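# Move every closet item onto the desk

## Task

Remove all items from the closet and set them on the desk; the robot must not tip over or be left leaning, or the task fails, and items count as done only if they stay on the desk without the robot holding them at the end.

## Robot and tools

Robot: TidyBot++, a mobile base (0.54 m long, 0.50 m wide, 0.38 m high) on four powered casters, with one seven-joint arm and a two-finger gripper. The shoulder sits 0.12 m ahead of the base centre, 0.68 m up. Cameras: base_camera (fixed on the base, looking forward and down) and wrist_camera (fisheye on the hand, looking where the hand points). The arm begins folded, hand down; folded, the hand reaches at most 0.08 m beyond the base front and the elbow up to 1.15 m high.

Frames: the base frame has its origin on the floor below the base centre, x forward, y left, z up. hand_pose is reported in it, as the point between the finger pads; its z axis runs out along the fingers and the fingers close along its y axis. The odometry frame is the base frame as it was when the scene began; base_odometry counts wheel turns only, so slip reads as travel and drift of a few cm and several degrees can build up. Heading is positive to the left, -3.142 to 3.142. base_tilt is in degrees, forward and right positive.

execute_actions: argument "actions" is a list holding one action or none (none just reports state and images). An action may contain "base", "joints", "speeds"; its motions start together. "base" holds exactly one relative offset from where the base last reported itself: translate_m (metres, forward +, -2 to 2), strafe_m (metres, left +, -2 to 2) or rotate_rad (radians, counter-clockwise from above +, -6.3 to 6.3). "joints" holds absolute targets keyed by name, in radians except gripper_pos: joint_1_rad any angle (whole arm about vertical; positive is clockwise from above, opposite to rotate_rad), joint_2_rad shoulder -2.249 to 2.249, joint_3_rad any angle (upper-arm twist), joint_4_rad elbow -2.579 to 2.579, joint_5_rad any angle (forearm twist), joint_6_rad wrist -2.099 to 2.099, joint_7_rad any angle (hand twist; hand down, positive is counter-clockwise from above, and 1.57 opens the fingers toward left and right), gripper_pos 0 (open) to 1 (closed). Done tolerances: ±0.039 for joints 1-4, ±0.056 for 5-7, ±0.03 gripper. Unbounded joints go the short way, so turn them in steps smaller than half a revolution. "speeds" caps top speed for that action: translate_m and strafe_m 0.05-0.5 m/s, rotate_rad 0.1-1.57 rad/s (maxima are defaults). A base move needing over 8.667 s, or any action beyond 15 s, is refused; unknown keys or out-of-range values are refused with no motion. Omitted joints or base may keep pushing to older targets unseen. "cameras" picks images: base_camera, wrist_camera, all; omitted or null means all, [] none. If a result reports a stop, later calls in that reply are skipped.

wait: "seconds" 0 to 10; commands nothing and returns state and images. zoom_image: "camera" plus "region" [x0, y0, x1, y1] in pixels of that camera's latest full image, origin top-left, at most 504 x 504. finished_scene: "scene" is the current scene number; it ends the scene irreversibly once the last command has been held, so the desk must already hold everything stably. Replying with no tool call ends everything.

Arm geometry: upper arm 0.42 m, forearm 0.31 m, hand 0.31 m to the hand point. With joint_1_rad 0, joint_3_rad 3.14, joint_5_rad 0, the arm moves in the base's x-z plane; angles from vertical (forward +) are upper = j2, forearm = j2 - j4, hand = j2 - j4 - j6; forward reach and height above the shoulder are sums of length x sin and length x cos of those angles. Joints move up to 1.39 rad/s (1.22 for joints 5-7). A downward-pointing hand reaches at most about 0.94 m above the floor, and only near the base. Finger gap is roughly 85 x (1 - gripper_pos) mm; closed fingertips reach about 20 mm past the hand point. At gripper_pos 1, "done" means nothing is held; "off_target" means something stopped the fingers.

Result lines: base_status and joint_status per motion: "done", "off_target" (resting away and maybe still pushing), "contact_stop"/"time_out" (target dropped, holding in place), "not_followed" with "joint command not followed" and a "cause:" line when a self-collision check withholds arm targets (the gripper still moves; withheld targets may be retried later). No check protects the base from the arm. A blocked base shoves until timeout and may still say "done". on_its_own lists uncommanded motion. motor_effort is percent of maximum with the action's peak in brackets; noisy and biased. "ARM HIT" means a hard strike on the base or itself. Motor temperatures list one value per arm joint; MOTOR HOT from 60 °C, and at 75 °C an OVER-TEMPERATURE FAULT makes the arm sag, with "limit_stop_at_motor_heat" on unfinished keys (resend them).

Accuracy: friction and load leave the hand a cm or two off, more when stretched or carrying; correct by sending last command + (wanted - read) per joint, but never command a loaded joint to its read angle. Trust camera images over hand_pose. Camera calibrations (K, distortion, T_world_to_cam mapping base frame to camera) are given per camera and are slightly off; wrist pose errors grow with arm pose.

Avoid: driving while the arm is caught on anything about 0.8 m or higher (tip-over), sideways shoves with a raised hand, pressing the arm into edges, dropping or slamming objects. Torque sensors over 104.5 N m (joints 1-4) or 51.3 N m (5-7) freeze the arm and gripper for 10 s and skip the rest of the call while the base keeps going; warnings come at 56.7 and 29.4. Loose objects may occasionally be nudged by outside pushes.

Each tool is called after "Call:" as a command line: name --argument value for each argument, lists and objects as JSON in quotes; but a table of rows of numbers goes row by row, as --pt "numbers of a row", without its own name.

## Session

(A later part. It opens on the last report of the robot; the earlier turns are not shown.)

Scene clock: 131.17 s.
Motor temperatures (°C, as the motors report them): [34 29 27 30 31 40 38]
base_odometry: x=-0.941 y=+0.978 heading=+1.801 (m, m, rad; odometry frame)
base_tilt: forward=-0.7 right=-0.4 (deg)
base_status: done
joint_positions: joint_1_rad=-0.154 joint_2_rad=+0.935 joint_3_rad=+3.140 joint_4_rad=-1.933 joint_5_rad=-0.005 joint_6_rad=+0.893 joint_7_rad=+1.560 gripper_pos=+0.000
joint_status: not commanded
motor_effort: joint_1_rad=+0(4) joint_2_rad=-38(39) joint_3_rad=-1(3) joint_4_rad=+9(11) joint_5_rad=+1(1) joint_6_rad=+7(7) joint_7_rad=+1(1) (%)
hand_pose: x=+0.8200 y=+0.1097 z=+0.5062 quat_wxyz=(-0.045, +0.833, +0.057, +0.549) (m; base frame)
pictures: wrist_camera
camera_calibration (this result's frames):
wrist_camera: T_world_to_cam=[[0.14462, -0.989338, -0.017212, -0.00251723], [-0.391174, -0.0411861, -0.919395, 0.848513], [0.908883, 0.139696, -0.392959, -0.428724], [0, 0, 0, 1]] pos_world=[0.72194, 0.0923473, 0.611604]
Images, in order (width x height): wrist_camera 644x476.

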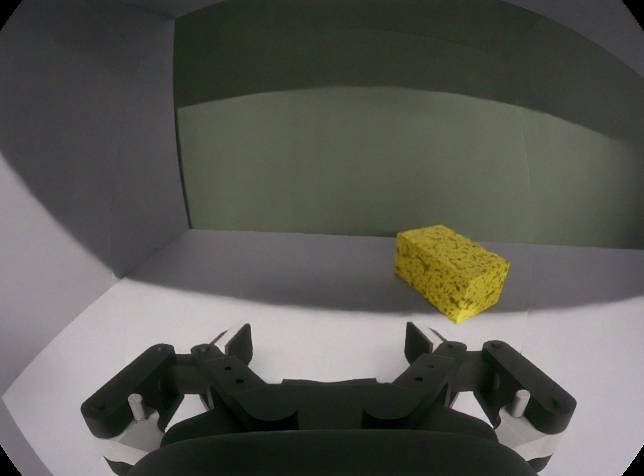

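Call:
execute_actions --actions '[{"base":{"strafe_m":-0.07},"joints":{"joint_1_rad":0.1,"joint_5_rad":0.55,"joint_7_rad":1.4}}]' --cameras '["wrist_camera"]'

Scene clock: 132.73 s.
Motor temperatures (°C, as the motors report them): [34 29 27 30 31 40 38]
base_odometry: x=-0.872 y=+0.994 heading=+1.801 (m, m, rad; odometry frame)
base_tilt: forward=-0.7 right=-0.4 (deg)
base_status: done
joint_positions: joint_1_rad=+0.098 joint_2_rad=+0.935 joint_3_rad=+3.148 joint_4_rad=-1.933 joint_5_rad=+0.512 joint_6_rad=+0.893 joint_7_rad=+1.425 gripper_pos=+0.000
joint_status: all done
motor_effort: joint_1_rad=+0(5) joint_2_rad=-37(39) joint_3_rad=-2(5) joint_4_rad=+9(8) joint_5_rad=+0(0) joint_6_rad=+7(7) joint_7_rad=+1(1) (%)
hand_pose: x=+0.8070 y=+0.0499 z=+0.4971 quat_wxyz=(-0.087, +0.832, +0.141, +0.530) (m; base frame)
pictures: wrist_camera
camera_calibration (this result's frames):
wrist_camera: T_world_to_cam=[[0.326753, -0.94511, 0.000299666, -0.217847], [-0.398512, -0.138065, -0.906712, 0.837087], [0.856984, 0.296152, -0.42175, -0.363768], [0, 0, 0, 1]] pos_world=[0.716514, 0.0174136, 0.605643]
Images, in order (width x height): wrist_camera 644x476.

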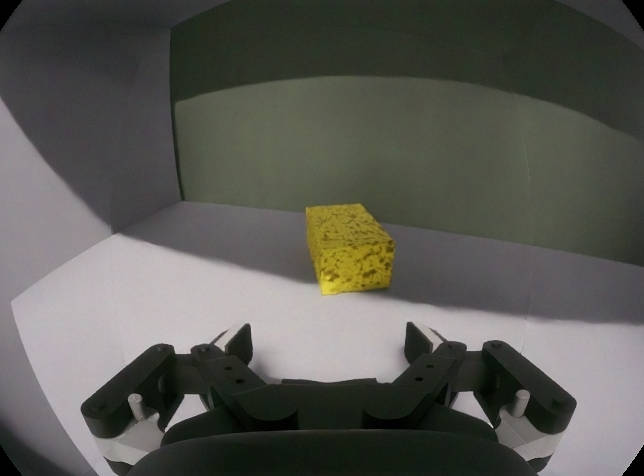

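Call:
execute_actions --actions '[{"base":{"translate_m":0.115},"joints":{"joint_2_rad":0.915,"joint_1_rad":0.075},"speeds":{"translate_m":0.07}}]' --cameras '["wrist_camera"]'

Call:
execute_actions --actions '[{"joints":{"gripper_pos":1}}]' --cameras '["wrist_camera"]'

Scene clock: 135.00 s.
Motor temperatures (°C, as the motors report them): [34 29 27 30 31 40 38]
base_odometry: x=-0.898 y=+1.106 heading=+1.801 (m, m, rad; odometry frame)
base_tilt: forward=-0.7 right=-0.4 (deg)
base_status: done
joint_positions: joint_1_rad=+0.089 joint_2_rad=+0.925 joint_3_rad=+3.148 joint_4_rad=-1.933 joint_5_rad=+0.512 joint_6_rad=+0.893 joint_7_rad=+1.425 gripper_pos=+0.000
joint_status: all done
motor_effort: joint_1_rad=+0(1) joint_2_rad=-38(38) joint_3_rad=-2(3) joint_4_rad=+9(10) joint_5_rad=+0(0) joint_6_rad=+6(7) joint_7_rad=+1(1) (%)
hand_pose: x=+0.8085 y=+0.0560 z=+0.5043 quat_wxyz=(-0.088, +0.828, +0.146, +0.534) (m; base frame)
pictures: wrist_camera
camera_calibration (this result's frames):
wrist_camera: T_world_to_cam=[[0.335273, -0.942109, 0.0047379, -0.221907], [-0.387616, -0.142523, -0.910737, 0.838493], [0.858689, 0.303509, -0.41296, -0.370029], [0, 0, 0, 1]] pos_world=[0.717152, 0.022751, 0.611891]
Images, in order (width x height): wrist_camera 644x476.

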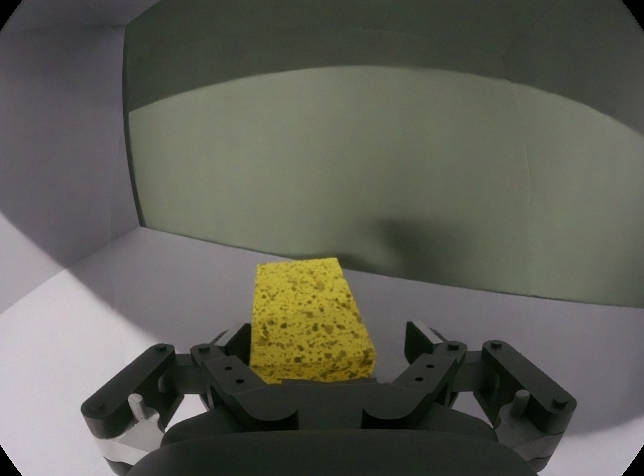

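Scene clock: 136.10 s.
Motor temperatures (°C, as the motors report them): [34 29 27 30 31 40 38]
base_odometry: x=-0.898 y=+1.106 heading=+1.801 (m, m, rad; odometry frame)
base_tilt: forward=-0.7 right=-0.3 (deg)
base_status: not commanded
joint_positions: joint_1_rad=+0.089 joint_2_rad=+0.923 joint_3_rad=+3.148 joint_4_rad=-1.933 joint_5_rad=+0.512 joint_6_rad=+0.894 joint_7_rad=+1.425 gripper_pos=+0.409
joint_status: gripper_pos off_target (ended at +0.409, target +1.000)
motor_effort: joint_1_rad=-1(1) joint_2_rad=-38(37) joint_3_rad=-2(3) joint_4_rad=+9(9) joint_5_rad=+0(0) joint_6_rad=+8(7) joint_7_rad=+1(1) (%)
hand_pose: x=+0.8090 y=+0.0560 z=+0.5061 quat_wxyz=(-0.088, +0.827, +0.146, +0.535) (m; base frame)
pictures: wrist_camera
camera_calibration (this result's frames):
wrist_camera: T_world_to_cam=[[0.335426, -0.94205, 0.0055467, -0.222547], [-0.384612, -0.142315, -0.912042, 0.838559], [0.859979, 0.303789, -0.41006, -0.372269], [0, 0, 0, 1]] pos_world=[0.717311, 0.02278, 0.613383]
Images, in order (width x height): wrist_camera 644x476.

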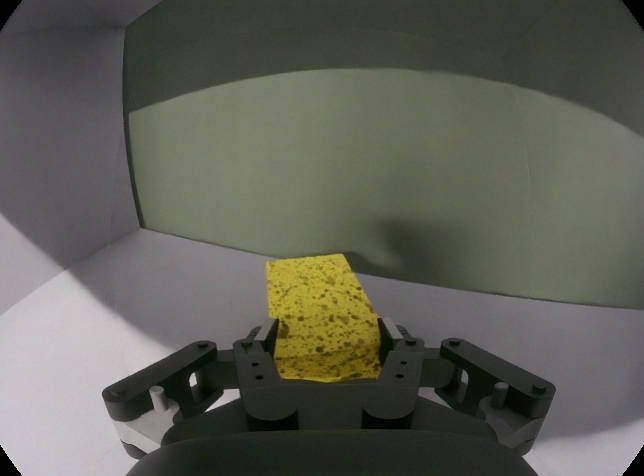

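Call:
execute_actions --actions '[{"base":{"translate_m":-0.85},"joints":{"joint_6_rad":1.03}}]' --cameras '[]'

Call:
execute_actions --actions '[{"base":{"strafe_m":-0.8},"joints":{"joint_2_rad":0.2,"joint_4_rad":-1.03,"joint_6_rad":-0.59,"joint_5_rad":-0.04,"joint_7_rad":1.58}}]' --cameras '["wrist_camera"]'

Call:
execute_actions --actions '[{"base":{"translate_m":-1.8},"joints":{"joint_1_rad":3.14}}]' --cameras '["wrist_camera"]'

Scene clock: 139.53 s.
Motor temperatures (°C, as the motors report them): [34 29 27 30 31 40 38]
base_odometry: x=-0.704 y=+0.279 heading=+1.801 (m, m, rad; odometry frame)
base_tilt: forward=-0.7 right=-0.4 (deg)
base_status: done
joint_positions: joint_1_rad=+0.086 joint_2_rad=+0.918 joint_3_rad=+3.148 joint_4_rad=-1.930 joint_5_rad=+0.513 joint_6_rad=+0.999 joint_7_rad=+1.425 gripper_pos=+0.409
joint_status: all done
motor_effort: joint_1_rad=+0(4) joint_2_rad=-37(41) joint_3_rad=-3(4) joint_4_rad=+10(11) joint_5_rad=+0(1) joint_6_rad=+8(9) joint_7_rad=+1(1) (%)
hand_pose: x=+0.8200 y=+0.0663 z=+0.5406 quat_wxyz=(-0.102, +0.795, +0.147, +0.579) (m; base frame)
pictures: none
No camera images: the call's "cameras" was empty. Leave "cameras" out to get every camera's image.

Scene clock: 142.53 s.
Motor temperatures (°C, as the motors report them): [34 29 27 30 31 40 38]
base_odometry: x=+0.075 y=+0.461 heading=+1.800 (m, m, rad; odometry frame)
base_tilt: forward=-0.8 right=-0.4 (deg)
base_status: done
joint_positions: joint_1_rad=+0.079 joint_2_rad=+0.198 joint_3_rad=+3.148 joint_4_rad=-1.043 joint_5_rad=+0.003 joint_6_rad=-0.550 joint_7_rad=+1.554 gripper_pos=+0.409
joint_status: all done
motor_effort: joint_1_rad=-1(4) joint_2_rad=-28(42) joint_3_rad=-1(2) joint_4_rad=+21(24) joint_5_rad=+1(1) joint_6_rad=+7(8) joint_7_rad=+1(1) (%)
hand_pose: x=+0.8007 y=-0.0570 z=+1.1279 quat_wxyz=(+0.023, +0.780, -0.039, +0.625) (m; base frame)
pictures: wrist_camera
camera_calibration (this result's frames):
wrist_camera: T_world_to_cam=[[-0.0893952, -0.995857, -0.016649, 0.0324246], [-0.215468, 0.0356566, -0.97586, 1.33315], [0.97241, -0.0836498, -0.217763, -0.404757], [0, 0, 0, 1]] pos_world=[0.683739, -0.0491032, 1.21336]
Images, in order (width x height): wrist_camera 644x476.

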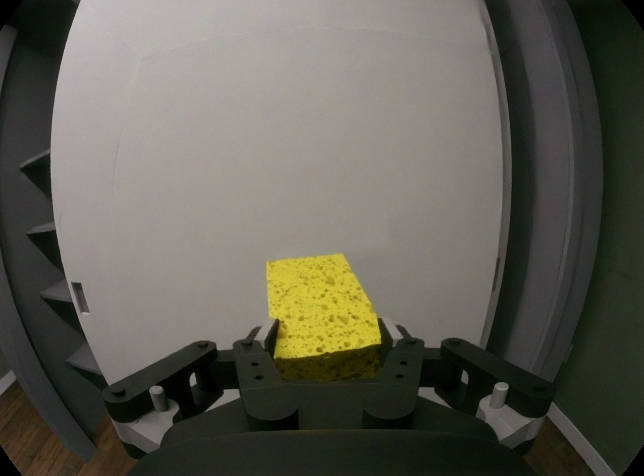

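Scene clock: 147.53 s.
Motor temperatures (°C, as the motors report them): [34 29 27 30 31 40 38]
base_odometry: x=+0.485 y=-1.292 heading=+1.801 (m, m, rad; odometry frame)
base_tilt: forward=-0.8 right=-0.4 (deg)
base_status: done
joint_positions: joint_1_rad=+3.127 joint_2_rad=+0.206 joint_3_rad=+3.148 joint_4_rad=-1.043 joint_5_rad=+0.001 joint_6_rad=-0.553 joint_7_rad=+1.554 gripper_pos=+0.409
joint_status: all done
motor_effort: joint_1_rad=+0(2) joint_2_rad=-29(33) joint_3_rad=+0(1) joint_4_rad=+22(23) joint_5_rad=+1(1) joint_6_rad=+8(8) joint_7_rad=+1(1) (%)
hand_pose: x=-0.5682 y=-0.0079 z=+1.1220 quat_wxyz=(+0.621, -0.003, -0.784, +0.007) (m; base frame)
pictures: wrist_camera
camera_calibration (this result's frames):
wrist_camera: T_world_to_cam=[[-0.00533831, 0.999814, -0.018524, 0.0244677], [0.227766, -0.0168217, -0.973571, 1.27949], [-0.973701, -0.00941635, -0.227634, -0.164967], [0, 0, 0, 1]] pos_world=[-0.451923, -0.00449331, 1.20858]
Images, in order (width x height): wrist_camera 644x476.

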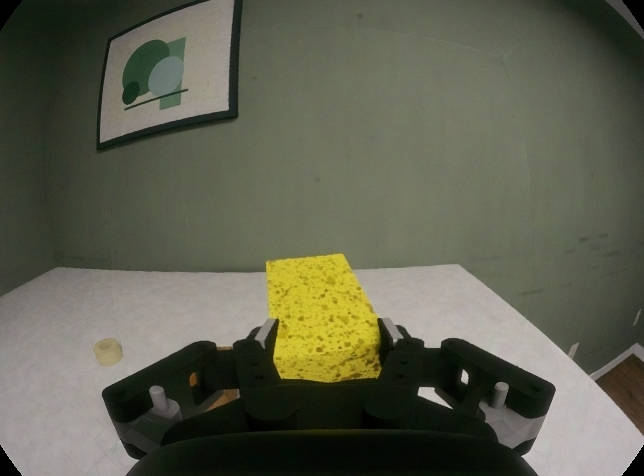

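Call:
execute_actions --actions '[{"joints":{"joint_1_rad":3.2,"joint_2_rad":0.405}}]' --cameras '[]'

Call:
execute_actions --actions '[{"joints":{"gripper_pos":0}}]' --cameras '[]'

Call:
execute_actions --actions '[{"joints":{"joint_2_rad":0.2,"joint_6_rad":-0.9}}]' --cameras '["wrist_camera"]'

Call:
finished_scene --scene 2

Scene clock: 149.00 s.
Motor temperatures (°C, as the motors report them): [34 29 27 30 31 40 38]
base_odometry: x=+0.485 y=-1.292 heading=+1.801 (m, m, rad; odometry frame)
base_tilt: forward=-0.8 right=-0.4 (deg)
base_status: not commanded
joint_positions: joint_1_rad=+3.179 joint_2_rad=+0.392 joint_3_rad=+3.148 joint_4_rad=-1.027 joint_5_rad=+0.001 joint_6_rad=-0.549 joint_7_rad=+1.555 gripper_pos=+0.409
joint_status: all done
motor_effort: joint_1_rad=+0(1) joint_2_rad=-33(37) joint_3_rad=-1(1) joint_4_rad=+21(24) joint_5_rad=+1(1) joint_6_rad=+6(7) joint_7_rad=+1(0) (%)
hand_pose: x=-0.6392 y=+0.0306 z=+0.9975 quat_wxyz=(+0.554, -0.024, -0.832, -0.009) (m; base frame)
pictures: none
No camera images: the call's "cameras" was empty. Leave "cameras" out to get every camera's image.

Scene clock: 150.10 s.
Motor temperatures (°C, as the motors report them): [34 29 27 30 31 40 38]
base_odometry: x=+0.485 y=-1.292 heading=+1.801 (m, m, rad; odometry frame)
base_tilt: forward=-0.8 right=-0.4 (deg)
base_status: not commanded
joint_positions: joint_1_rad=+3.179 joint_2_rad=+0.397 joint_3_rad=+3.148 joint_4_rad=-1.027 joint_5_rad=+0.001 joint_6_rad=-0.549 joint_7_rad=+1.555 gripper_pos=+0.000
joint_status: all done
motor_effort: joint_1_rad=+0(0) joint_2_rad=-34(36) joint_3_rad=+0(1) joint_4_rad=+23(22) joint_5_rad=+1(1) joint_6_rad=+7(7) joint_7_rad=+1(1) (%)
hand_pose: x=-0.6406 y=+0.0306 z=+0.9939 quat_wxyz=(+0.552, -0.024, -0.834, -0.009) (m; base frame)
pictures: none
No camera images: the call's "cameras" was empty. Leave "cameras" out to get every camera's image.

Scene clock: 151.67 s.
Motor temperatures (°C, as the motors report them): [34 29 27 30 31 40 38]
base_odometry: x=+0.485 y=-1.292 heading=+1.801 (m, m, rad; odometry frame)
base_tilt: forward=-0.8 right=-0.4 (deg)
base_status: not commanded
joint_positions: joint_1_rad=+3.179 joint_2_rad=+0.195 joint_3_rad=+3.148 joint_4_rad=-1.027 joint_5_rad=+0.001 joint_6_rad=-0.860 joint_7_rad=+1.555 gripper_pos=+0.000
joint_status: all done
motor_effort: joint_1_rad=+0(1) joint_2_rad=-27(38) joint_3_rad=+0(1) joint_4_rad=+20(23) joint_5_rad=+1(1) joint_6_rad=+6(7) joint_7_rad=+1(1) (%)
hand_pose: x=-0.5290 y=+0.0265 z=+1.0496 quat_wxyz=(+0.505, -0.025, -0.863, -0.008) (m; base frame)
pictures: wrist_camera
camera_calibration (this result's frames):
wrist_camera: T_world_to_cam=[[0.0519703, 0.99852, -0.016049, 0.016757], [0.487243, -0.0393812, -0.872378, 1.23232], [-0.871719, 0.037518, -0.488568, 0.183628], [0, 0, 0, 1]] pos_world=[-0.441239, 0.0249088, 1.16504]
Images, in order (width x height): wrist_camera 644x476.

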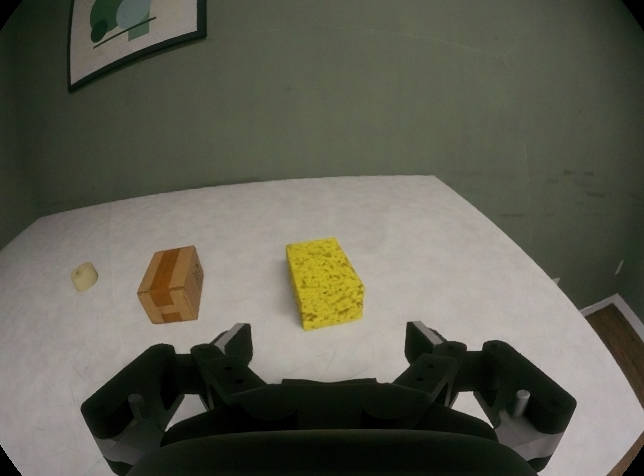

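The scene is finished: the task was done.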